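# Seat gear and two bearing rings in holders

## Task

Move the gear and both bearing rings that sit on the white pads into their matching holders, without disturbing the other parts already seated in their holders, then open the grippers and release.

## Robot and tools

Robot: two arms, left_arm and right_arm, each ending in a parallel two-finger gripper. Scene frame: origin on the table top midway between the arms, +x out across the table, +z up, left_arm on the +y side. Bases: left_arm at (+0.041, +0.326, 0) m, quat_wxyz (+0.999, 0, 0, +0.051); right_arm at (-0.040, -0.301, 0) m, quat_wxyz (+0.999, 0, 0, +0.035). The arm names do not refer to image sides. In the gripper's own frame the fingers extend along +z and close along y. The reported hand point (end_effector_position) sits between the finger pads, roughly 1 cm short of the tips.

Row format (shared by execute_actions and move): a single flat list of 16 numbers covering both arms, left_arm first then right_arm: x, y, z, qw, qx, qy, qz, opening. x, y, z is an absolute target for the hand point in metres, scene frame; qw..qz is an absolute orientation, scalar first, scene frame. Opening runs from -1 (closed) to +1 (fully open, 0.094 m). Both arms must always be filled in; an arm meant to stay still should get the exact position and quaternion from the last result before it stopped, plus its intended opening. Repeat the same quaternion every row to hold orientation rather than copying the reported one, which drifts.

execute_actions(actions): a list of up to 15 actions; each action is a list of up to 15 rows, each row lasting 1/30 s; short actions repeat their last row to fill 15 steps. An empty list just returns state and images. A target farther than 0.6 m from the gripper's current position along any gripper axis gets the action refused for both arms; a malformed action or a failing first action rejects the whole call. Every control step the command is clipped to 70 mm and 16 degrees from the measured pose, so far goals take several actions, and the arm only continues to its last clipped pose afterward.

move(target, speed, blocking): target is one 16-number row as above (absolute poses). The gripper follows a straight line there; both arms finish together, 0.5 to 10 s, cut off at 10 s. speed is m/s, 0.002 to 0.5, default 0.25 (rotation up to twice that in rad/s). Opening is applied at the start. Paths ignore obstacles and the other arm; grippers may lag, stray or overshoot speed, particularly with a nearly straight arm. Faster contact and targets deeper past contact push harder. blocking=false returns after 0.5 s while motion continues; then use wait or stop before sending new rows or moves. The result adds a move: line with the ending (done, off_target, moving, held, fault) and limits (paced = pose was clipped; held = a check blocked steps, after which the arm may surge), plus each gripper's distance to its target.

wait(seconds): 0 to 10; lets time pass holding last commands, returning early if a running move ends. stop(): brakes a running move (needs stopping distance; fingers continue). zoom_image(camera, region): camera is cam_left_wrist or cam_right_wrist (both 504x504); region [x0, y0, x1, y1] pixels from top-left, at most 504x504. read_manual(section): licence texts only. finished_scene(scene): ends the current scene by its number; irreversible, reports success. Replying without a tool call also ends things.

Results: a state line left_arm: ... | right_arm: ... with each gripper's position and quat_wxyz (printed position may be off, more at long reach); Hand target lines showing where the controller is driving; grip_measured on the command scale (last Joint positions value is opening in metres, each gripper biased up to ~1 mm); joint torques (offset, noisy); pose unreachable lines when the clearance check altered a command; FAULT and MOTOR HOT lines. Motions commonly end a centimetre or more short, usually low. Joint limits (rad): waist -2.618..3.054, shoulder 0..3.142, elbow 0..3.142, wrist pitch -1.571..1.571, wrist yaw -1.571..1.571, wrist roll -2.094..2.094.

Grasping: command an opening below grip_measured; about 0.03 below holds firmly, smaller margins hold gently. Pads give 50-62 N, less on very thin parts, with a brief spike on first contact. A held part can occasionally be tugged and loose items nudged, so grip securely.

Cautions: do not drop parts or push anything off the table; avoid slamming, hard pushes, or the arms colliding or pressing on each other. Holding loads heats motors: warning at 75 °C, a 10 s stop at 90 °C, collapse at 100 °C, so do not hold longer than needed. Simulation time runs during your thinking with the last command held. Plan: approach from above, grasp, lift clear, lower into the holder, open, retreat, then finish.

Each tool is called after "Emit:" as a command line: name --argument value for each argument, lists and objects as JSON in quotes; but a table of rows of numbers goes row by row, as --pt "numbers of a row", without its own name.

## Session

Emit:
execute_actions --actions '[]'

Scene clock: 0.00 s.
left_arm: end_effector_position=(+0.2709, +0.2381, +0.2649) grip_measured=+1.000 end_effector_quat_wxyz=(+0.093, +0.668, +0.665, +0.322) | right_arm: end_effector_position=(+0.4873, -0.2182, +0.2728) grip_measured=+1.000 end_effector_quat_wxyz=(+0.224, -0.228, +0.719, -0.617)
Joint positions: left_arm=[-0.931  1.296  1.461 -1.544 -0.66   0.812  0.094] | right_arm=[ 0.415  2.169  1.949 -0.465  1.352 -0.857  0.094]
Joint velocities: left_arm=[-0.002 -0.007 -0.002  0.007 -0.007 -0.007  0.   ] | right_arm=[-0.007  0.002 -0.002 -0.007 -0.037 -0.022  0.   ]
Joint torques (N m, as the arm reports them, + toward a larger angle): no reading
Motor temperatures (°C, as the motors report them): left_arm=[19 17 17 19 18 18] | right_arm=[21 18 19 18 19 20]
Hand target (left_arm): +0.272, +0.238, +0.271; +0.105, +0.662, +0.668, +0.325
Hand target (right_arm): +0.485, -0.220, +0.286; +0.238, -0.209, +0.720, -0.617

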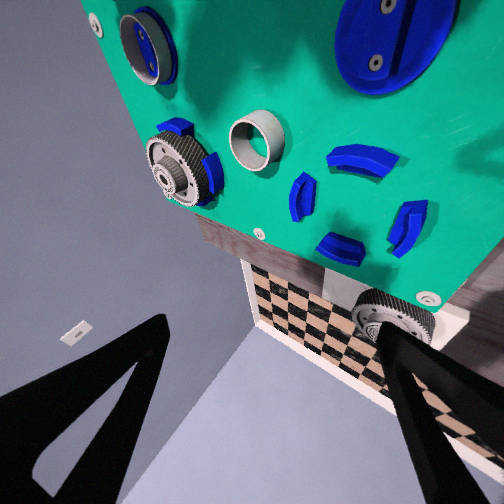

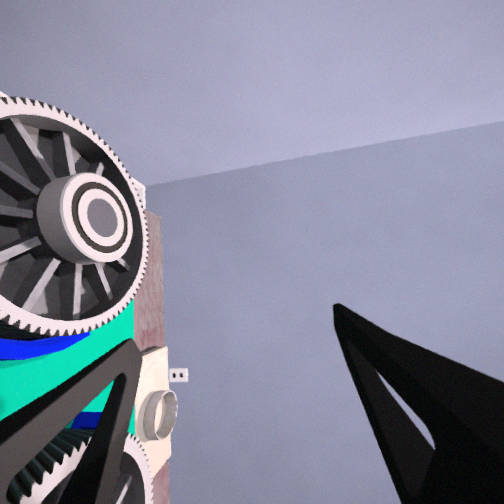

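Emit:
move --target '[0.22,0.2,0.28,0,1,0,0,1,0.22,-0.2,0.28,0,1,0,0,1]'

Scene clock: 5.97 s.
left_arm: end_effector_position=(+0.2240, +0.1979, +0.2700) grip_measured=+1.000 end_effector_quat_wxyz=(+0.071, +0.970, +0.144, +0.182) | right_arm: end_effector_position=(+0.2264, -0.1921, +0.2799) grip_measured=+1.000 end_effector_quat_wxyz=(-0.018, +0.942, -0.266, +0.203)
Joint positions: left_arm=[-0.877  1.207  1.534 -1.557 -0.202  2.106  0.094] | right_arm=[ 0.479  1.47   1.766 -1.556  0.271 -2.086  0.094]
Joint velocities: left_arm=[-0.017 -0.007 -0.012 -0.022 -0.066 -0.037  0.   ] | right_arm=[ 0.017 -0.007 -0.027  0.037 -0.007  0.066  0.   ]
Joint torques (N m, as the arm reports them, + toward a larger angle): left_arm=[-1.02 -4.64  5.7   0.9  -0.17  0.08] | right_arm=[ 0.92 -5.61  4.33  0.46  0.24  0.  ]
Motor temperatures (°C, as the motors report them): left_arm=[19 17 18 19 18 18] | right_arm=[21 18 20 19 19 20]
Hand target (left_arm): +0.219, +0.201, +0.279; +0.078, +0.969, +0.137, +0.191
Hand target (right_arm): +0.219, -0.195, +0.281; -0.015, +0.943, -0.260, +0.205
Off the commanded pose (left_arm): 0.011 m, 28 deg; orientation clipped at the last step of the last action.
Off the commanded pose (right_arm): 0.010 m, 39 deg; orientation clipped at the last step of the last action.
joint sent to its limit (left arm) — the command would take joint 4 (wrist pitch) past its lower limit and joint 6 (wrist roll) past its upper limit, so those joints were sent only as far as their limits.
joint sent to its limit (right arm) — the command would take joint 4 (wrist pitch) past its lower limit and joint 6 (wrist roll) past its lower limit, so those joints were sent only as far as their limits.
move: off_target (left_arm, right_arm); limits=paced

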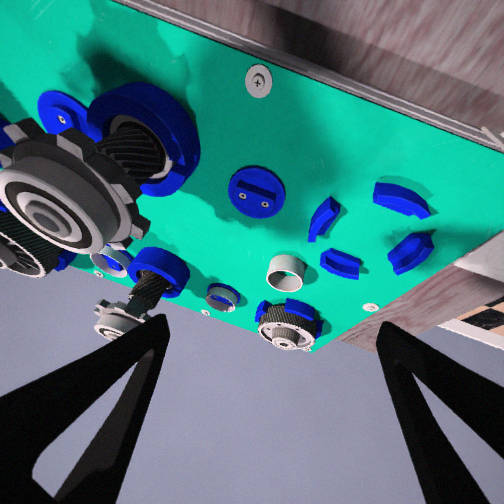

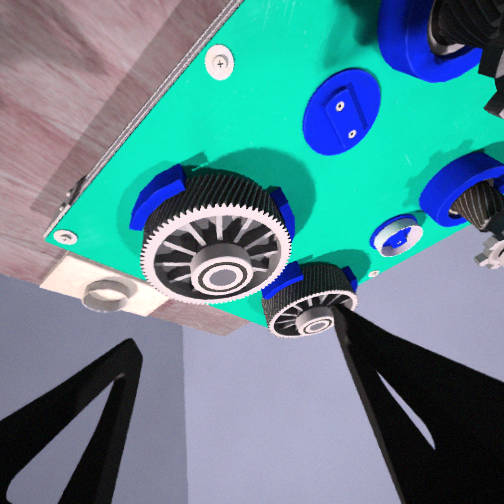

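Emit:
move --target '[0.3,0.22,0.25,0,0,1,0,1,0.3,-0.22,0.25,0,0,1,0,1]'

Scene clock: 12.70 s.
left_arm: end_effector_position=(+0.2960, +0.2186, +0.2388) grip_measured=+1.000 end_effector_quat_wxyz=(+0.082, +0.011, +0.996, -0.033) | right_arm: end_effector_position=(+0.2949, -0.2201, +0.2425) grip_measured=+1.000 end_effector_quat_wxyz=(+0.101, -0.008, +0.995, +0.018)
Joint positions: left_arm=[-0.506  1.503  1.677 -1.567 -0.002 -0.38   0.094] | right_arm=[ 0.169  1.746  1.945 -1.565  0.012  0.221  0.094]
Joint velocities: left_arm=[-0.012  0.007  0.002 -0.007  0.037 -0.022  0.   ] | right_arm=[ 0.017 -0.002 -0.002  0.066 -0.037  0.022  0.   ]
Joint torques (N m, as the arm reports them, + toward a larger angle): left_arm=[ 1.05 -5.81  7.07  0.68  0.05 -0.04] | right_arm=[-1.04 -5.59  8.57  0.35 -0.06  0.08]
Motor temperatures (°C, as the motors report them): left_arm=[19 17 19 19 18 18] | right_arm=[21 18 20 19 19 20]
Hand target (left_arm): +0.300, +0.219, +0.249; +0.094, +0.001, +0.995, -0.041
Hand target (right_arm): +0.301, -0.222, +0.249; +0.112, +0.000, +0.993, +0.023
Off the commanded pose (left_arm): 0.012 m, 10 deg.
Off the commanded pose (right_arm): 0.009 m, 12 deg.
joint sent to its limit (left arm) — the command would take joint 4 (wrist pitch) past its lower limit, so that joint was sent only as far as its limit.
joint sent to its limit (right arm) — the command would take joint 4 (wrist pitch) past its lower limit, so that joint was sent only as far as its limit.
move: off_target (left_arm, right_arm)

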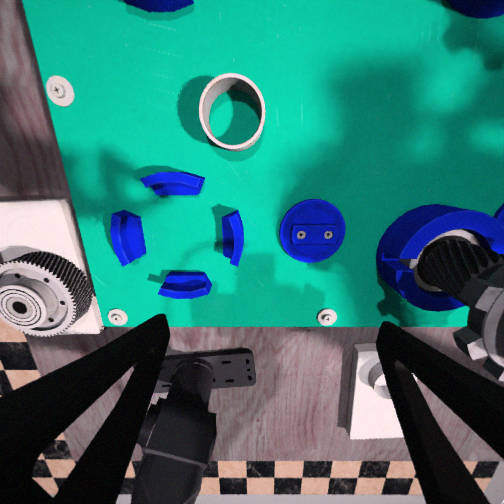

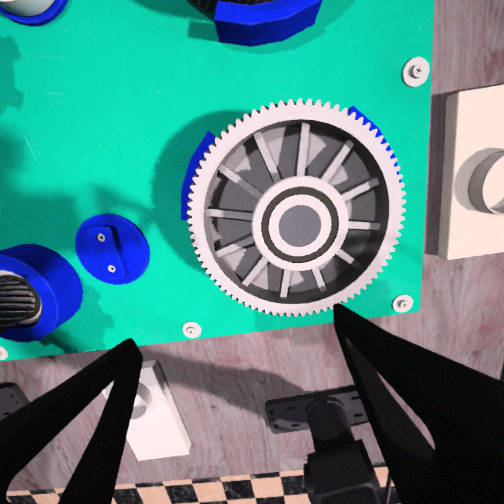

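Emit:
move --target '[0.2,0.44,0.16,0,0,1,0,1,0.3,-0.46,0.16,0,0,1,0,1]'

Emit:
move --target '[0.12,0.12,0.18,0,0,1,0,1,0.3,-0.46,0.16,0,0,1,0,1]'

Scene clock: 15.03 s.
left_arm: end_effector_position=(+0.2009, +0.4401, +0.1653) grip_measured=+1.000 end_effector_quat_wxyz=(-0.006, +0.002, +1.000, +0.003) | right_arm: end_effector_position=(+0.2923, -0.4599, +0.1501) grip_measured=+1.000 end_effector_quat_wxyz=(-0.012, +0.005, +1.000, +0.004)
Joint positions: left_arm=[ 0.501  1.301  1.222 -1.499 -0.012  0.606  0.094] | right_arm=[-0.518  1.984  1.895 -1.508  0.004 -0.438  0.094]
Joint velocities: left_arm=[ 0.012  0.002 -0.002 -0.051  0.007  0.081  0.   ] | right_arm=[-0.007 -0.012  0.007 -0.007  0.022 -0.125  0.   ]
Joint torques (N m, as the arm reports them, + toward a larger angle): left_arm=[ 1.   -3.75  3.4   0.67  0.1   0.11] | right_arm=[ 0.05 -8.43  8.69 -0.04 -0.02 -0.06]
Motor temperatures (°C, as the motors report them): left_arm=[19 17 19 19 18 18] | right_arm=[21 18 20 19 19 20]
Hand target (left_arm): +0.202, +0.442, +0.160; -0.003, +0.001, +1.000, -0.000
Hand target (right_arm): +0.299, -0.463, +0.159; +0.004, +0.001, +1.000, -0.005
Off the commanded pose (left_arm): 0.005 m, 1 deg.
Off the commanded pose (right_arm): 0.013 m, 2 deg.
move: off_target (right_arm)

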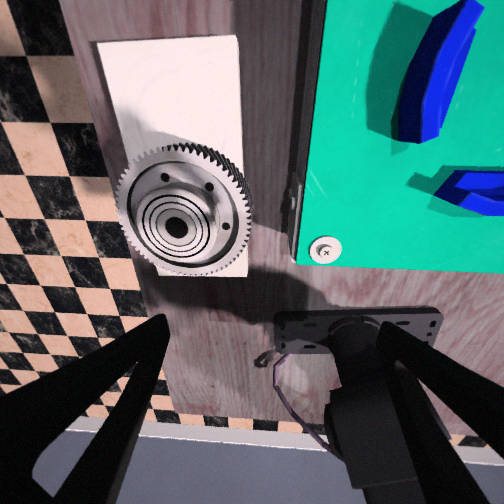

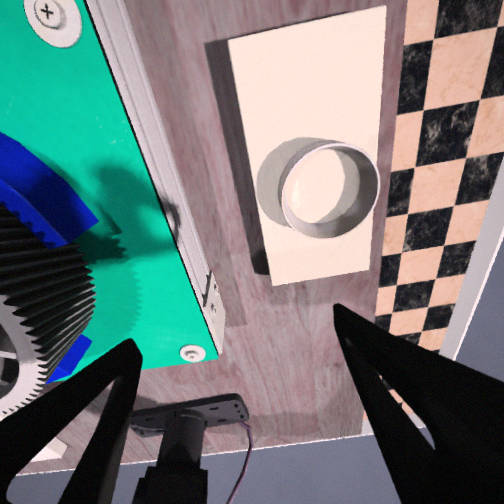

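Scene clock: 17.07 s.
left_arm: end_effector_position=(+0.1133, +0.1271, +0.1705) grip_measured=+1.000 end_effector_quat_wxyz=(-0.012, -0.001, +1.000, +0.012) | right_arm: end_effector_position=(+0.2929, -0.4602, +0.1549) grip_measured=+1.000 end_effector_quat_wxyz=(-0.010, +0.005, +1.000, +0.003)
Joint positions: left_arm=[-1.316  1.384  1.306 -1.525  0.015 -1.216  0.094] | right_arm=[-0.518  1.985  1.916 -1.522  0.004 -0.438  0.094]
Joint velocities: left_arm=[ 0.012  0.007  0.007  0.022  0.007 -0.007  0.   ] | right_arm=[ 0.007 -0.012  0.012 -0.007 -0.022 -0.066  0.   ]
Joint torques (N m, as the arm reports them, + toward a larger angle): left_arm=[-1.03 -4.8   7.04  0.37 -0.16 -0.05] | right_arm=[ 0.62 -7.63  8.66 -0.09 -0.05 -0.03]
Motor temperatures (°C, as the motors report them): left_arm=[19 17 19 19 18 18] | right_arm=[21 19 20 19 19 20]
Hand target (left_arm): +0.117, +0.119, +0.180; +0.003, -0.000, +1.000, -0.003
Hand target (right_arm): +0.300, -0.460, +0.160; +0.000, -0.000, +1.000, +0.000
Off the commanded pose (left_arm): 0.014 m, 2 deg.
Off the commanded pose (right_arm): 0.009 m, 1 deg.
move: off_target (left_arm)

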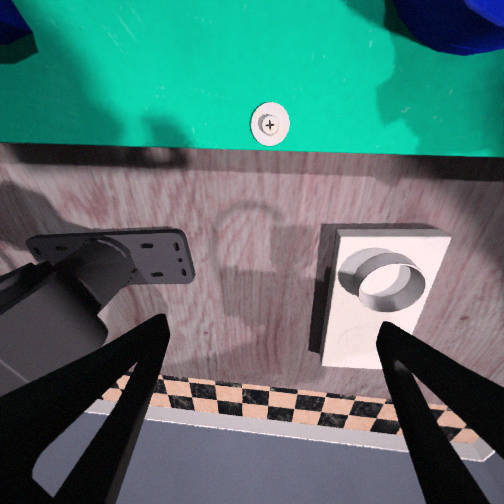

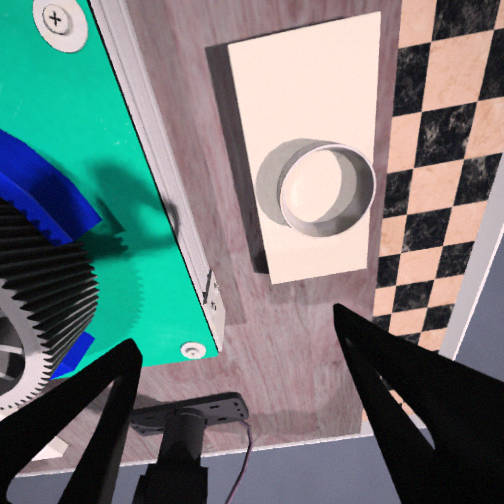

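Emit:
move --target '[0.17,0.515,0.12,0,0,1,0,1,0.295,-0.55,0.09,0,0,1,0,1]'

Scene clock: 20.07 s.
left_arm: end_effector_position=(+0.1639, +0.5045, +0.1105) grip_measured=+1.000 end_effector_quat_wxyz=(-0.028, +0.002, +0.999, -0.014) | right_arm: end_effector_position=(+0.2909, -0.5455, +0.0883) grip_measured=+1.000 end_effector_quat_wxyz=(-0.009, -0.001, +1.000, +0.004)
Joint positions: left_arm=[ 0.837  1.417  1.093 -1.304 -0.029  0.942  0.094] | right_arm=[-0.708  2.151  1.899 -1.339  0.004 -0.64   0.094]
Joint velocities: left_arm=[ 0.022 -0.022 -0.012 -0.051 -0.007  0.037  0.   ] | right_arm=[-0.007  0.002  0.007  0.037  0.007  0.051  0.   ]
Joint torques (N m, as the arm reports them, + toward a larger angle): left_arm=[ 1.06 -5.27  7.23  0.47  0.16  0.1 ] | right_arm=[-0.55 -9.38  6.77  0.08 -0.02 -0.07]
Motor temperatures (°C, as the motors report them): left_arm=[19 17 19 19 18 18] | right_arm=[21 19 20 19 19 20]
Hand target (left_arm): +0.173, +0.516, +0.120; -0.005, +0.000, +1.000, +0.003
Hand target (right_arm): +0.294, -0.551, +0.090; +0.000, -0.000, +1.000, -0.001
Off the commanded pose (left_arm): 0.015 m, 4 deg.
Off the commanded pose (right_arm): 0.006 m, 1 deg.
move: off_target (left_arm)

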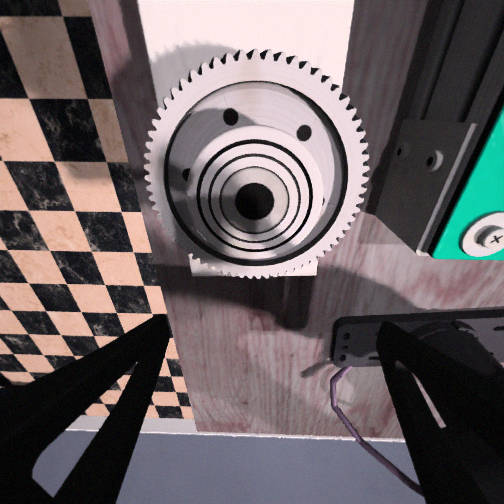

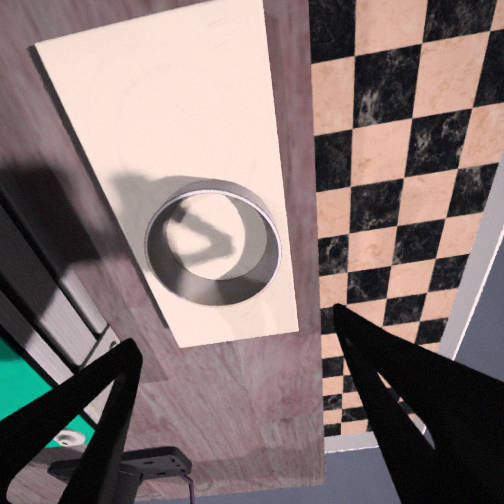

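Emit:
move --target '[0.15,0.507,0.085,0,0,1,0,1,0.293,-0.535,0.05,0,0,1,0,1]'

Scene clock: 21.57 s.
left_arm: end_effector_position=(+0.1494, +0.5074, +0.0856) grip_measured=+1.000 end_effector_quat_wxyz=(-0.014, +0.002, +1.000, -0.005) | right_arm: end_effector_position=(+0.2899, -0.5376, +0.0452) grip_measured=+1.000 end_effector_quat_wxyz=(-0.011, +0.001, +1.000, +0.006)
Joint positions: left_arm=[ 0.908  1.376  0.961 -1.179 -0.019  1.015  0.094] | right_arm=[-0.694  2.151  1.727 -1.172  0.004 -0.62   0.094]
Joint velocities: left_arm=[-0.002  0.002  0.012 -0.022 -0.007 -0.007  0.   ] | right_arm=[-0.012  0.002 -0.007  0.022 -0.051 -0.095  0.   ]
Joint torques (N m, as the arm reports them, + toward a larger angle): left_arm=[ 0.99 -6.98  3.36  0.58  0.18  0.1 ] | right_arm=[  0.56 -10.94   4.73   0.04  -0.06   0.04]
Motor temperatures (°C, as the motors report them): left_arm=[19 17 19 19 18 18] | right_arm=[21 19 20 19 19 20]
Hand target (left_arm): +0.150, +0.507, +0.085; -0.001, -0.000, +1.000, +0.001
Hand target (right_arm): +0.293, -0.535, +0.050; -0.000, +0.000, +1.000, +0.000
Off the commanded pose (left_arm): 0.001 m, 2 deg.
Off the commanded pose (right_arm): 0.006 m, 1 deg.
move: done

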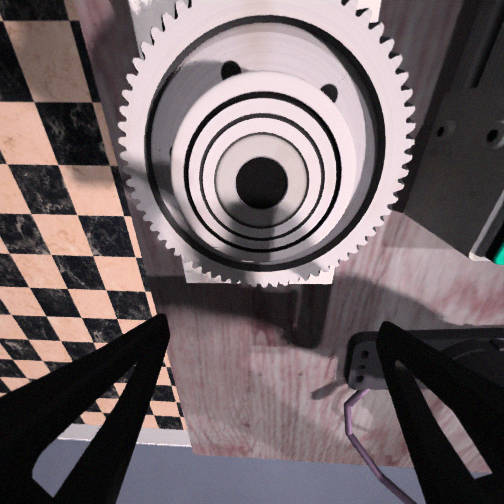

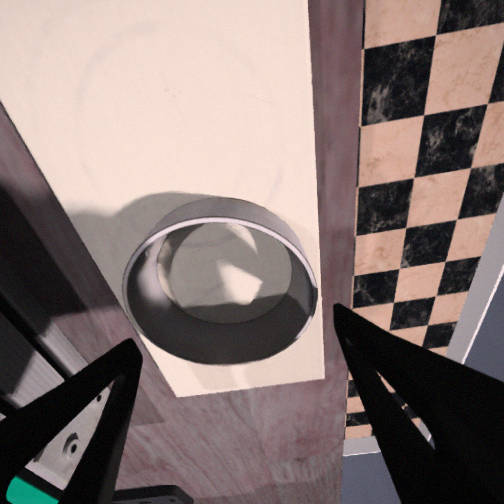

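Emit:
move --target '[0.155,0.507,0.13,0,0,1,0,1,0.304,-0.530,0.045,0,0,1,0,1]'

Emit:
move --target '[0.205,0.505,0.125,0,0,1,0,1,0.304,-0.530,0.025,0,0,1,0,1]' --speed 0.08

Scene clock: 23.07 s.
left_arm: end_effector_position=(+0.1484, +0.5051, +0.1177) grip_measured=+1.000 end_effector_quat_wxyz=(-0.016, +0.000, +1.000, -0.009) | right_arm: end_effector_position=(+0.2974, -0.5294, +0.0452) grip_measured=+1.000 end_effector_quat_wxyz=(-0.009, +0.000, +1.000, +0.004)
Joint positions: left_arm=[ 0.908  1.362  1.078 -1.32  -0.017  1.01   0.094] | right_arm=[-0.666  2.151  1.727 -1.166  0.004 -0.595  0.094]
Joint velocities: left_arm=[-0.002 -0.017  0.007 -0.022 -0.051 -0.007  0.   ] | right_arm=[-0.007 -0.017  0.007  0.081 -0.007  0.051  0.   ]
Joint torques (N m, as the arm reports them, + toward a larger angle): left_arm=[-0.59 -6.39  6.92  0.12  0.16 -0.03] | right_arm=[ 0.5  -9.11  6.68  0.08 -0.07  0.03]
Motor temperatures (°C, as the motors report them): left_arm=[19 17 19 19 18 18] | right_arm=[21 19 20 19 19 20]
Hand target (left_arm): +0.155, +0.506, +0.130; +0.000, +0.000, +1.000, +0.000
Hand target (right_arm): +0.304, -0.530, +0.045; +0.000, -0.000, +1.000, +0.000
Off the commanded pose (left_arm): 0.014 m, 2 deg.
Off the commanded pose (right_arm): 0.007 m, 1 deg.
move: off_target (left_arm)

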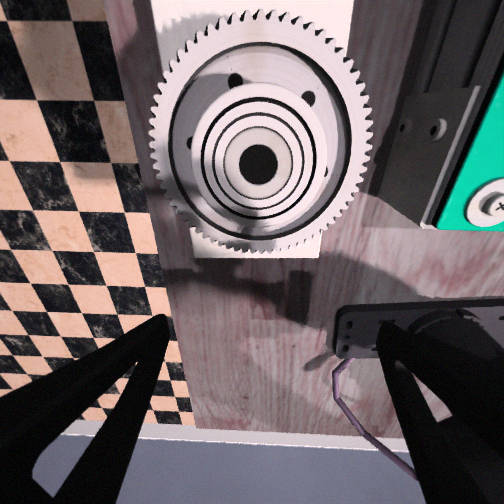

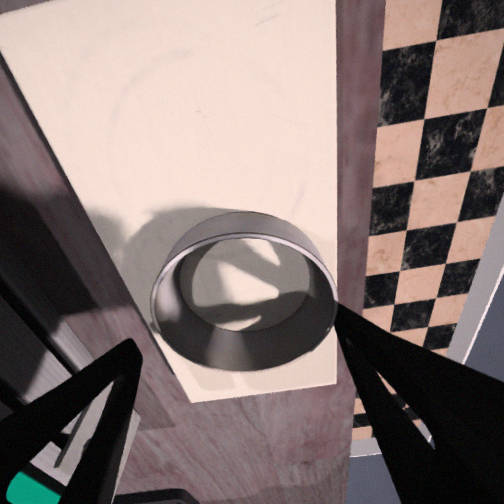

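Scene clock: 24.20 s.
left_arm: end_effector_position=(+0.1917, +0.4967, +0.1163) grip_measured=+1.000 end_effector_quat_wxyz=(-0.022, -0.001, +1.000, -0.014) | right_arm: end_effector_position=(+0.3025, -0.5327, +0.0334) grip_measured=+1.000 end_effector_quat_wxyz=(-0.000, +0.001, +1.000, -0.002)
Joint positions: left_arm=[ 0.731  1.452  1.147 -1.316 -0.013  0.831  0.094] | right_arm=[-0.666  2.164  1.701 -1.106  0.004 -0.595  0.094]
Joint velocities: left_arm=[-0.002 -0.017 -0.007  0.007 -0.051 -0.051  0.   ] | right_arm=[-0.002 -0.002  0.002  0.022 -0.007 -0.007  0.   ]
Joint torques (N m, as the arm reports them, + toward a larger angle): left_arm=[-0.92 -5.39  7.12  0.47  0.14 -0.05] | right_arm=[ 0.49 -8.91  4.35  0.21 -0.06  0.05]
Motor temperatures (°C, as the motors report them): left_arm=[19 17 19 19 18 18] | right_arm=[21 19 20 19 19 20]
Hand target (left_arm): +0.205, +0.504, +0.125; +0.001, -0.000, +1.000, +0.000
Hand target (right_arm): +0.304, -0.530, +0.025; -0.000, -0.000, +1.000, +0.000
Off the commanded pose (left_arm): 0.018 m, 3 deg.
Off the commanded pose (right_arm): 0.009 m, 0 deg.
move: off_target (left_arm)

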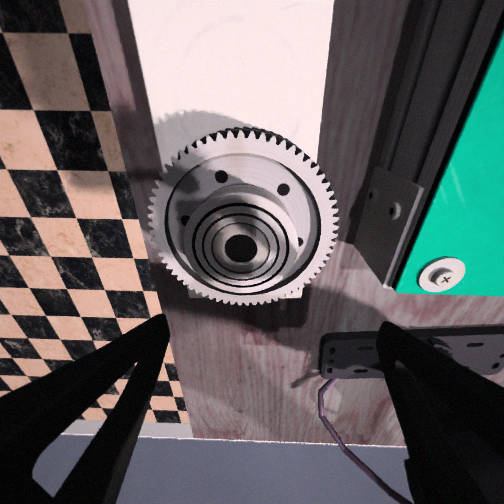

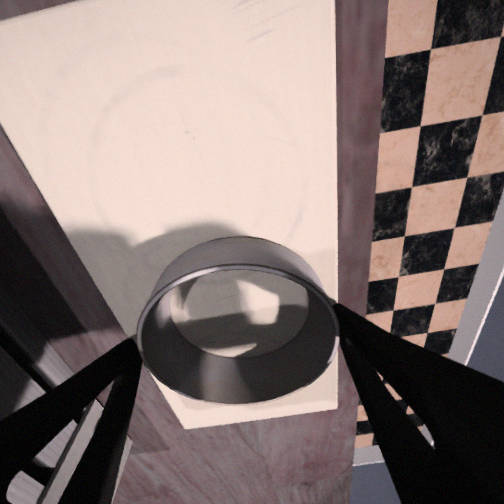

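Emit:
move --target '[0.228,0.517,0.128,0,0,1,0,1,0.304,-0.530,0.008,0,0,1,0,1]' --speed 0.08

Scene clock: 25.43 s.
left_arm: end_effector_position=(+0.2154, +0.5108, +0.1193) grip_measured=+1.000 end_effector_quat_wxyz=(-0.020, -0.001, +1.000, -0.012) | right_arm: end_effector_position=(+0.3022, -0.5322, +0.0316) grip_measured=+1.000 end_effector_quat_wxyz=(+0.002, +0.000, +1.000, -0.003)
Joint positions: left_arm=[ 0.699  1.547  1.247 -1.316 -0.013  0.798  0.094] | right_arm=[-0.666  2.161  1.689 -1.093  0.003 -0.595  0.094]
Joint velocities: left_arm=[-0.007  0.012 -0.017  0.037 -0.037 -0.007  0.   ] | right_arm=[ 0.007  0.002 -0.012  0.022 -0.022 -0.11   0.   ]
Joint torques (N m, as the arm reports them, + toward a larger angle): left_arm=[-0.95 -6.48  7.05  0.42  0.12 -0.04] | right_arm=[ 0.49 -7.44  1.79  0.65 -0.06  0.06]
Motor temperatures (°C, as the motors report them): left_arm=[19 17 19 19 18 18] | right_arm=[21 19 20 19 19 20]
Hand target (left_arm): +0.228, +0.516, +0.128; +0.000, +0.000, +1.000, +0.000
Hand target (right_arm): +0.303, -0.529, +0.009; -0.001, -0.000, +1.000, +0.001
Off the commanded pose (left_arm): 0.016 m, 3 deg.
Off the commanded pose (right_arm): 0.024 m, 0 deg.
move: off_target (left_arm, right_arm)

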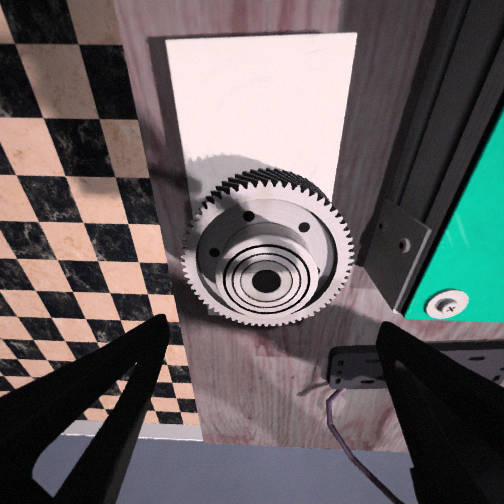

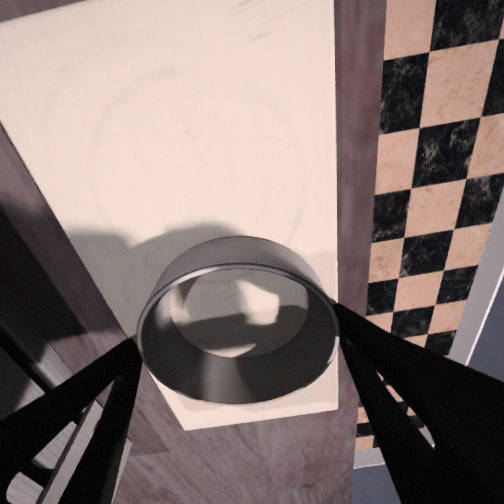

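Emit:
move --target '[0.236,0.522,0.105,0,0,1,0,1,0.304,-0.530,0.03,0,0,1,0,0.3]' --speed 0.08

Scene clock: 26.63 s.
left_arm: end_effector_position=(+0.2302, +0.5233, +0.1077) grip_measured=+1.000 end_effector_quat_wxyz=(-0.008, -0.002, +1.000, +0.000) | right_arm: end_effector_position=(+0.3018, -0.5311, +0.0324) grip_measured=+0.570 end_effector_quat_wxyz=(+0.001, +0.000, +1.000, -0.000)
Joint positions: left_arm=[ 0.692  1.592  1.247 -1.237 -0.013  0.789  0.094] | right_arm=[-0.666  2.159  1.689 -1.098 -0.001 -0.595  0.074]
Joint velocities: left_arm=[ 0.002 -0.002  0.002  0.051  0.037 -0.007  0.   ] | right_arm=[ 0.017 -0.002  0.007 -0.022 -0.066 -0.051  0.001]
Joint torques (N m, as the arm reports them, + toward a larger angle): left_arm=[-0.94 -7.17  4.03  0.62  0.12 -0.03] | right_arm=[ 0.42 -8.78  6.42  0.    0.    0.05]
Motor temperatures (°C, as the motors report them): left_arm=[19 17 19 19 18 18] | right_arm=[21 20 20 19 19 20]
Hand target (left_arm): +0.236, +0.522, +0.105; -0.000, -0.000, +1.000, +0.000
Hand target (right_arm): +0.304, -0.530, +0.030; -0.000, -0.000, +1.000, +0.000
Off the commanded pose (left_arm): 0.007 m, 1 deg.
Off the commanded pose (right_arm): 0.003 m, 0 deg.
move: done

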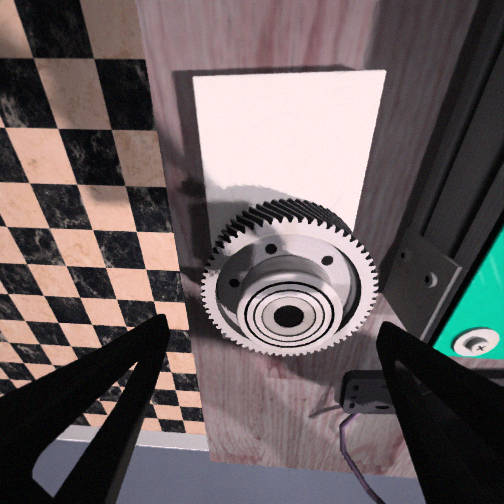

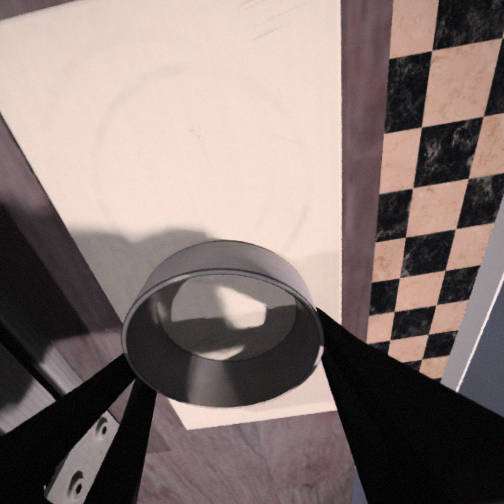

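Emit:
move --target '[0.198,0.515,0.11,0,0,1,0,1,0.304,-0.530,0.03,0,0,1,0,0.5]' --speed 0.1

Emit:
move --target '[0.196,0.513,0.075,0,0,1,0,1,0.304,-0.530,0.09,0,0,1,0,0.5]' --speed 0.1

Scene clock: 27.97 s.
left_arm: end_effector_position=(+0.2023, +0.5199, +0.1102) grip_measured=+1.000 end_effector_quat_wxyz=(-0.004, +0.000, +1.000, +0.006) | right_arm: end_effector_position=(+0.3018, -0.5311, +0.0324) grip_measured=+0.570 end_effector_quat_wxyz=(+0.001, +0.000, +1.000, -0.000)
Joint positions: left_arm=[ 0.761  1.497  1.164 -1.234 -0.013  0.864  0.094] | right_arm=[-0.666  2.159  1.689 -1.098 -0.001 -0.595  0.074]
Joint velocities: left_arm=[-0.002 -0.022  0.012 -0.007  0.037  0.066  0.   ] | right_arm=[-0.007 -0.017 -0.002  0.066  0.022 -0.081  0.001]
Joint torques (N m, as the arm reports them, + toward a larger angle): left_arm=[ 0.92 -8.32  3.34  0.35  0.13  0.09] | right_arm=[ 0.4  -8.85  6.43  0.01  0.01  0.07]
Motor temperatures (°C, as the motors report them): left_arm=[19 17 19 19 18 18] | right_arm=[21 20 20 19 19 20]
Hand target (left_arm): +0.198, +0.515, +0.110; -0.000, -0.000, +1.000, +0.000
Hand target (right_arm): +0.304, -0.530, +0.030; +0.000, +0.000, +1.000, +0.000
Off the commanded pose (left_arm): 0.007 m, 1 deg.
Off the commanded pose (right_arm): 0.003 m, 0 deg.
move: done

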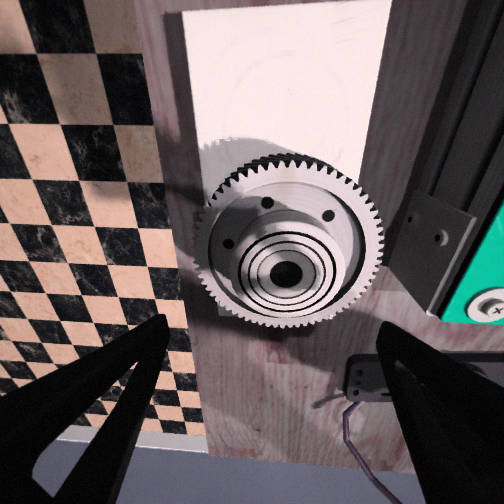

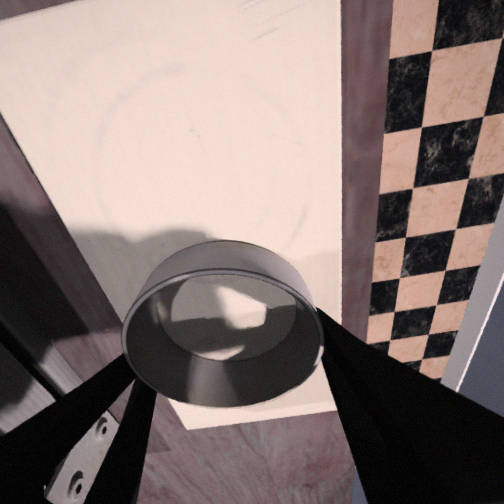

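Scene clock: 29.13 s.
left_arm: end_effector_position=(+0.1961, +0.5126, +0.0771) grip_measured=+1.000 end_effector_quat_wxyz=(-0.009, +0.002, +1.000, -0.001) | right_arm: end_effector_position=(+0.2950, -0.5264, +0.0711) grip_measured=+0.570 end_effector_quat_wxyz=(-0.022, +0.000, +1.000, +0.016)
Joint positions: left_arm=[ 0.761  1.497  1.031 -1.118 -0.013  0.867  0.094] | right_arm=[-0.666  2.159  1.843 -1.309 -0.001 -0.595  0.074]
Joint velocities: left_arm=[-0.007 -0.002  0.012 -0.022 -0.022 -0.037  0.   ] | right_arm=[-0.017  0.002 -0.002 -0.051 -0.037  0.007 -0.001]
Joint torques (N m, as the arm reports them, + toward a larger angle): left_arm=[ 0.9  -7.06  3.44  0.61  0.13  0.11] | right_arm=[  0.43 -11.42   8.94  -0.14  -0.01   0.05]
Motor temperatures (°C, as the motors report them): left_arm=[19 18 19 19 18 18] | right_arm=[21 20 21 19 19 20]
Hand target (left_arm): +0.196, +0.513, +0.075; -0.000, -0.000, +1.000, -0.000
Hand target (right_arm): +0.303, -0.529, +0.090; +0.000, -0.000, +1.000, +0.000
Off the commanded pose (left_arm): 0.002 m, 1 deg.
Off the commanded pose (right_arm): 0.021 m, 3 deg.
move: off_target (right_arm)

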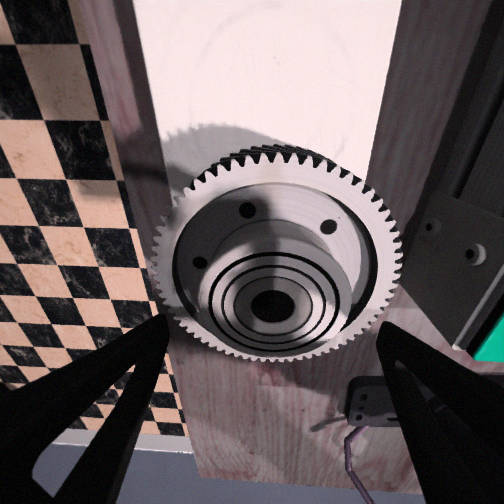

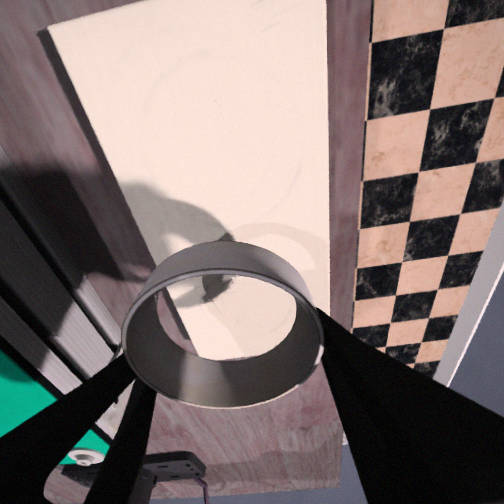

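Emit:
move --target '[0.198,0.513,0.062,0,0,1,0,0.6,0.29,-0.5,0.22,0,0,1,0,0.5]' --speed 0.1

Scene clock: 31.33 s.
left_arm: end_effector_position=(+0.1979, +0.5147, +0.0685) grip_measured=+0.602 end_effector_quat_wxyz=(-0.003, +0.002, +1.000, +0.006) | right_arm: end_effector_position=(+0.2852, -0.5008, +0.2005) grip_measured=+0.570 end_effector_quat_wxyz=(+0.045, +0.000, +0.999, -0.027)
Joint positions: left_arm=[ 0.761  1.497  0.996 -1.064 -0.013  0.867  0.075] | right_arm=[-0.624  1.953  2.052 -1.565 -0.001 -0.554  0.074]
Joint velocities: left_arm=[ 0.012 -0.007  0.002 -0.037 -0.007  0.007  0.   ] | right_arm=[ 0.002 -0.027  0.012 -0.037 -0.007 -0.037  0.   ]
Joint torques (N m, as the arm reports them, + toward a larger angle): left_arm=[ 0.35 -5.37  3.29  0.65  0.13  0.03] | right_arm=[ 0.75 -9.92  8.78  0.16 -0.02  0.03]
Motor temperatures (°C, as the motors report them): left_arm=[19 18 19 19 18 18] | right_arm=[21 20 21 19 19 20]
Hand target (left_arm): +0.198, +0.513, +0.062; -0.000, -0.000, +1.000, +0.000
Hand target (right_arm): +0.289, -0.499, +0.220; +0.071, -0.002, +0.997, -0.043
Off the commanded pose (left_arm): 0.007 m, 1 deg.
Off the commanded pose (right_arm): 0.020 m, 6 deg.
joint sent to its limit (right arm) — the command would take joint 4 (wrist pitch) past its lower limit, so that joint was sent only as far as its limit.
move: off_target (right_arm)

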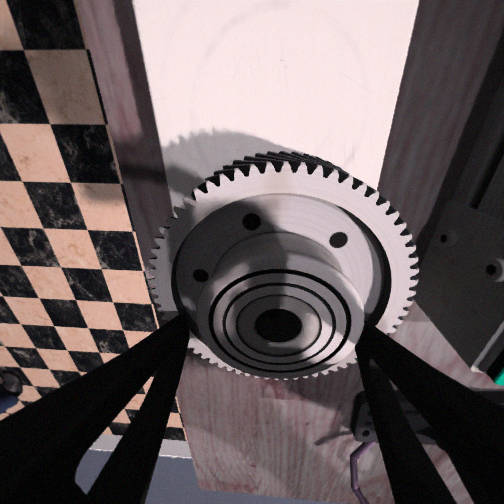

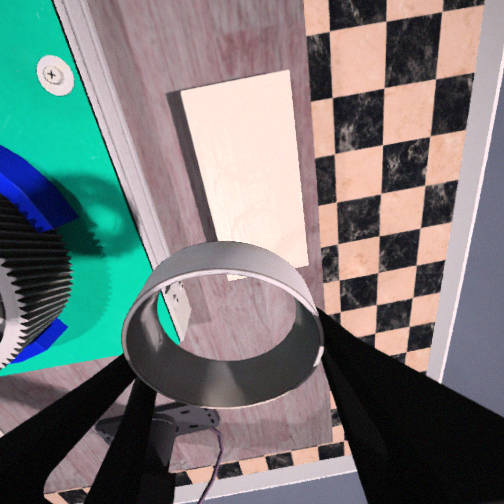

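Emit:
move --target '[0.198,0.511,0.05,0,0,1,0,0.72,0.28,-0.08,0.24,0,0,1,0,0.5]' --speed 0.2

Scene clock: 34.23 s.
left_arm: end_effector_position=(+0.1991, +0.5162, +0.0656) grip_measured=+0.718 end_effector_quat_wxyz=(+0.001, +0.002, +1.000, +0.011) | right_arm: end_effector_position=(+0.2767, -0.0777, +0.2286) grip_measured=+0.570 end_effector_quat_wxyz=(+0.076, -0.004, +0.995, +0.063)
Joint positions: left_arm=[ 0.761  1.497  0.984 -1.041 -0.013  0.868  0.081] | right_arm=[ 0.531  1.919  2.11  -1.565 -0.019  0.595  0.074]
Joint velocities: left_arm=[-0.007 -0.007 -0.012 -0.037  0.022 -0.007 -0.001] | right_arm=[-0.012  0.002 -0.002 -0.037 -0.022 -0.022 -0.001]
Joint torques (N m, as the arm reports them, + toward a larger angle): left_arm=[-0.05 -4.69  1.41  0.97  0.13 -0.02] | right_arm=[-0.3  -7.68  8.99  0.34 -0.04  0.07]
Motor temperatures (°C, as the motors report them): left_arm=[19 18 19 19 18 18] | right_arm=[21 20 21 19 19 20]
Hand target (left_arm): +0.197, +0.511, +0.051; -0.000, +0.000, +1.000, -0.000
Hand target (right_arm): +0.281, -0.076, +0.240; +0.092, -0.000, +0.993, +0.074
Off the commanded pose (left_arm): 0.017 m, 1 deg.
Off the commanded pose (right_arm): 0.012 m, 11 deg.
joint sent to its limit (right arm) — the command would take joint 4 (wrist pitch) past its lower limit, so that joint was sent only as far as its limit.
move: off_target (left_arm, right_arm)

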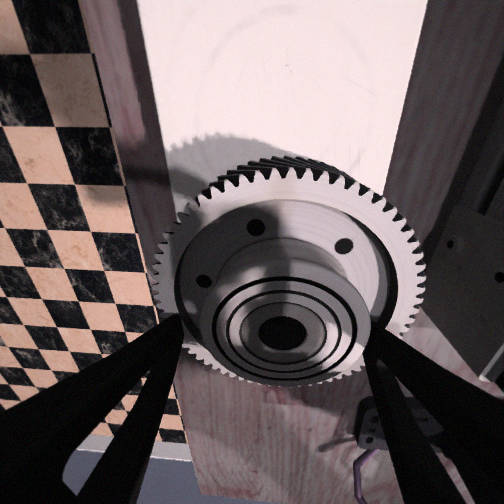

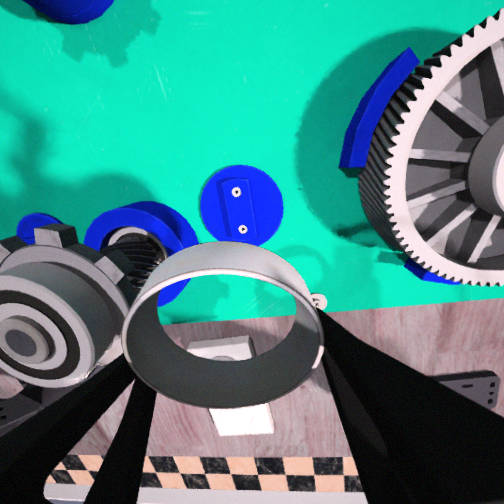

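Emit:
move --target '[0.198,0.514,0.066,0,0,1,0,0.2,0.315,-0.08,0.15,0,0,1,0,0.5]' --speed 0.1

Scene clock: 35.77 s.
left_arm: end_effector_position=(+0.1983, +0.5155, +0.0654) grip_measured=+0.230 end_effector_quat_wxyz=(-0.002, +0.003, +1.000, +0.010) | right_arm: end_effector_position=(+0.3051, -0.0790, +0.1354) grip_measured=+0.570 end_effector_quat_wxyz=(-0.020, -0.000, +1.000, -0.004)
Joint positions: left_arm=[ 0.76   1.497  0.984 -1.045 -0.016  0.869  0.058] | right_arm=[ 0.491  2.187  2.144 -1.566 -0.015  0.561  0.074]
Joint velocities: left_arm=[ 0.002  0.012  0.007  0.081 -0.037 -0.037 -0.001] | right_arm=[-0.007  0.007 -0.007 -0.037  0.007 -0.051 -0.   ]
Joint torques (N m, as the arm reports them, + toward a larger angle): left_arm=[ 0.73 -5.63  4.99  0.27  0.16  0.05] | right_arm=[ -0.86 -10.35   9.21  -0.08   0.19  -0.03]
Motor temperatures (°C, as the motors report them): left_arm=[19 18 19 19 18 18] | right_arm=[21 20 21 19 19 20]
Hand target (left_arm): +0.198, +0.514, +0.066; +0.000, -0.000, +1.000, +0.000
Hand target (right_arm): +0.315, -0.081, +0.149; +0.005, +0.001, +1.000, +0.002
Off the commanded pose (left_arm): 0.002 m, 1 deg.
Off the commanded pose (right_arm): 0.018 m, 2 deg.
joint sent to its limit (right arm) — the command would take joint 4 (wrist pitch) past its lower limit, so that joint was sent only as far as its limit.
move: off_target (right_arm)

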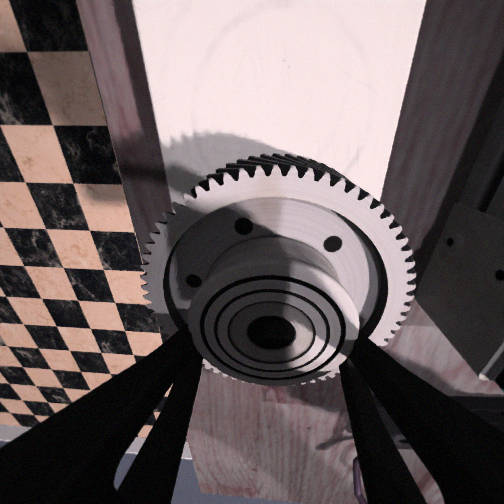

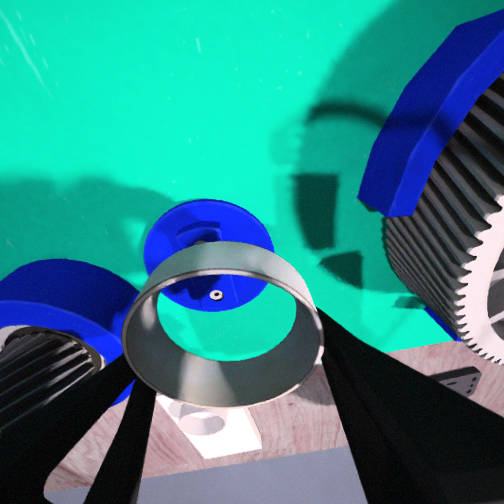

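Emit:
move --target '[0.198,0.514,0.18,0,0,1,0,0.18,0.30,-0.066,0.115,0,0,1,0,0.5]' --speed 0.1

Scene clock: 38.00 s.
left_arm: end_effector_position=(+0.1902, +0.5084, +0.1447) grip_measured=+0.230 end_effector_quat_wxyz=(-0.037, +0.004, +0.999, -0.025) | right_arm: end_effector_position=(+0.3012, -0.0688, +0.1001) grip_measured=+0.570 end_effector_quat_wxyz=(-0.023, +0.004, +1.000, -0.007)
Joint positions: left_arm=[ 0.76   1.516  1.315 -1.457 -0.024  0.869  0.058] | right_arm=[ 0.518  2.187  2.003 -1.433 -0.013  0.595  0.074]
Joint velocities: left_arm=[ 0.002 -0.017 -0.002 -0.037 -0.037  0.007  0.   ] | right_arm=[-0.007 -0.002 -0.007  0.007  0.022 -0.11   0.   ]
Joint torques (N m, as the arm reports them, + toward a larger angle): left_arm=[  0.74 -10.91  10.69  -0.4    0.23   0.07] | right_arm=[  1.06 -12.87   5.04  -0.02   0.11   0.08]
Motor temperatures (°C, as the motors report them): left_arm=[19 18 19 19 18 18] | right_arm=[21 21 21 19 19 20]
Hand target (left_arm): +0.196, +0.512, +0.178; +0.000, +0.001, +1.000, +0.001
Hand target (right_arm): +0.300, -0.066, +0.115; -0.001, -0.000, +1.000, +0.000
Off the commanded pose (left_arm): 0.037 m, 5 deg.
Off the commanded pose (right_arm): 0.015 m, 3 deg.
move: off_target (left_arm, right_arm)

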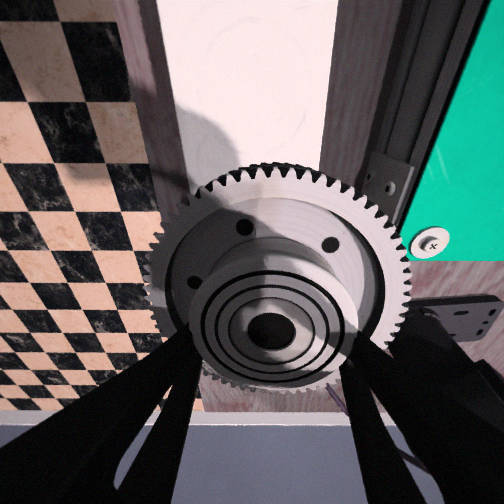

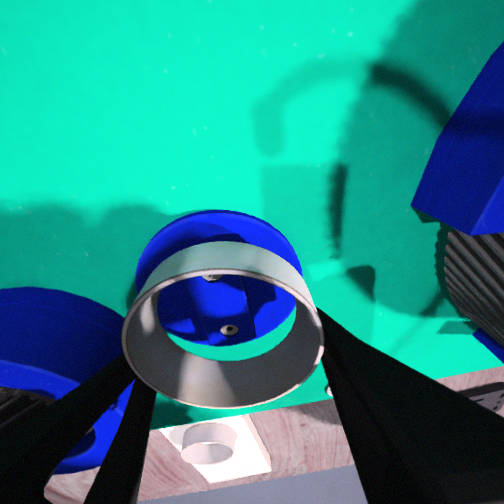

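Emit:
move --target '[0.26,0.33,0.185,0,0,1,0,0.18,0.298,-0.064,0.088,0,0,1,0,0.5]' --speed 0.12

Scene clock: 40.50 s.
left_arm: end_effector_position=(+0.2476, +0.3295, +0.1530) grip_measured=+0.230 end_effector_quat_wxyz=(-0.043, -0.001, +0.999, -0.003) | right_arm: end_effector_position=(+0.3014, -0.0656, +0.0840) grip_measured=+0.570 end_effector_quat_wxyz=(-0.011, +0.004, +1.000, +0.002)
Joint positions: left_arm=[-0.086  1.407  1.252 -1.501  0.004  0.014  0.058] | right_arm=[ 0.523  2.159  1.896 -1.323 -0.015  0.601  0.074]
Joint velocities: left_arm=[ 0.017  0.017 -0.002  0.066 -0.022  0.022 -0.001] | right_arm=[-0.007 -0.012 -0.002 -0.051  0.007 -0.066 -0.001]
Joint torques (N m, as the arm reports them, + toward a larger angle): left_arm=[-0.83 -8.45 10.86 -0.25 -0.04 -0.05] | right_arm=[  1.2  -11.26   4.22   0.07   0.15   0.07]
Motor temperatures (°C, as the motors report them): left_arm=[19 18 19 19 18 18] | right_arm=[21 21 21 19 19 20]
Hand target (left_arm): +0.257, +0.328, +0.183; +0.003, -0.000, +1.000, -0.000
Hand target (right_arm): +0.298, -0.064, +0.088; -0.001, -0.000, +1.000, +0.000
Off the commanded pose (left_arm): 0.034 m, 5 deg.
Off the commanded pose (right_arm): 0.006 m, 1 deg.
move: off_target (left_arm)

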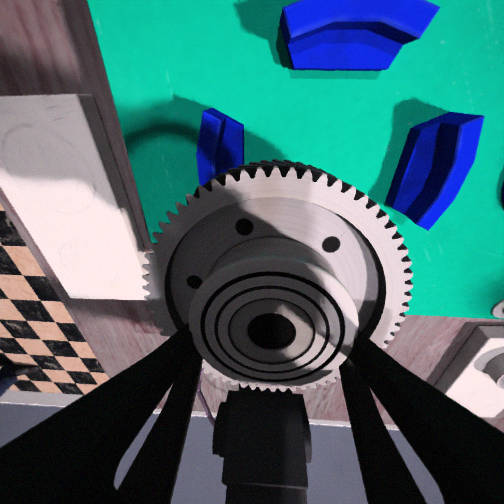

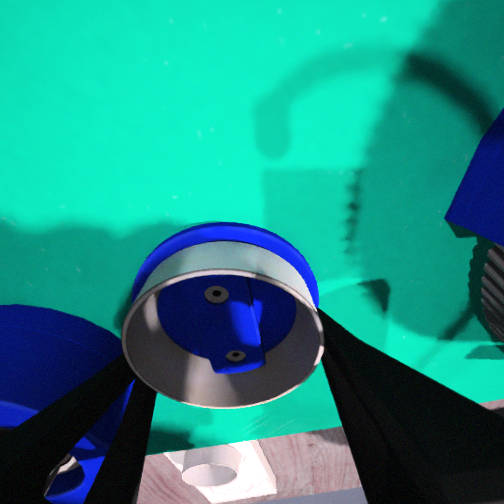

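Emit:
move --target '[0.30,0.288,0.185,0,0,1,0,0.18,0.300,-0.064,0.066,0,0,1,0,0.5]' --speed 0.06

Scene clock: 42.40 s.
left_arm: end_effector_position=(+0.2904, +0.2911, +0.1482) grip_measured=+0.230 end_effector_quat_wxyz=(-0.048, -0.000, +0.999, +0.006) | right_arm: end_effector_position=(+0.3017, -0.0652, +0.0821) grip_measured=+0.570 end_effector_quat_wxyz=(+0.000, +0.004, +1.000, +0.010)
Joint positions: left_arm=[-0.244  1.587  1.397 -1.478  0.001 -0.142  0.058] | right_arm=[ 0.523  2.132  1.846 -1.273 -0.016  0.601  0.074]
Joint velocities: left_arm=[ 0.007  0.022  0.022 -0.081 -0.066 -0.007 -0.   ] | right_arm=[-0.017 -0.002 -0.002 -0.022 -0.022  0.051 -0.001]
Joint torques (N m, as the arm reports them, + toward a larger angle): left_arm=[ -0.86 -12.02  10.67  -0.29   0.    -0.05] | right_arm=[ 1.02 -8.43  2.71  0.39  0.2   0.04]
Motor temperatures (°C, as the motors report them): left_arm=[19 18 20 19 18 18] | right_arm=[21 21 21 19 19 20]
Hand target (left_arm): +0.297, +0.288, +0.183; +0.001, -0.000, +1.000, -0.000
Hand target (right_arm): +0.300, -0.064, +0.066; -0.001, -0.000, +1.000, -0.000
Off the commanded pose (left_arm): 0.038 m, 6 deg.
Off the commanded pose (right_arm): 0.016 m, 1 deg.
move: off_target (left_arm, right_arm)

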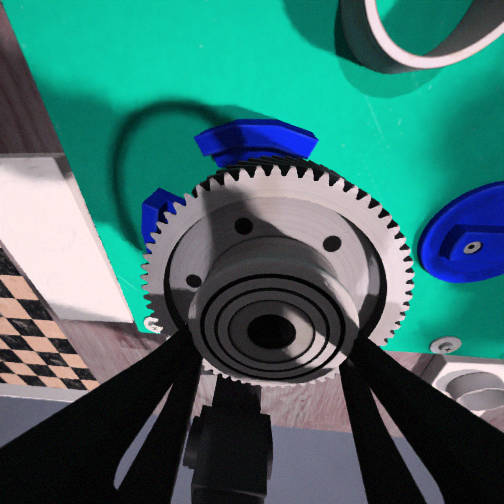

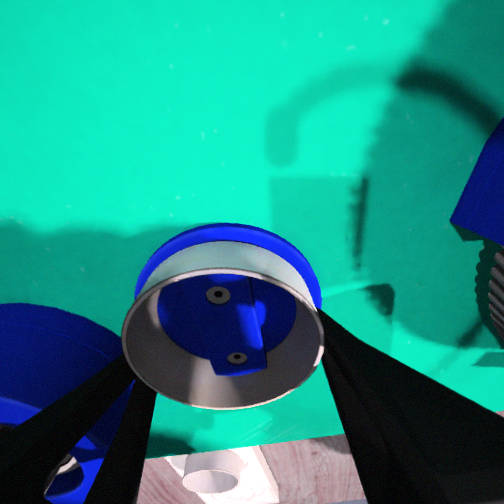

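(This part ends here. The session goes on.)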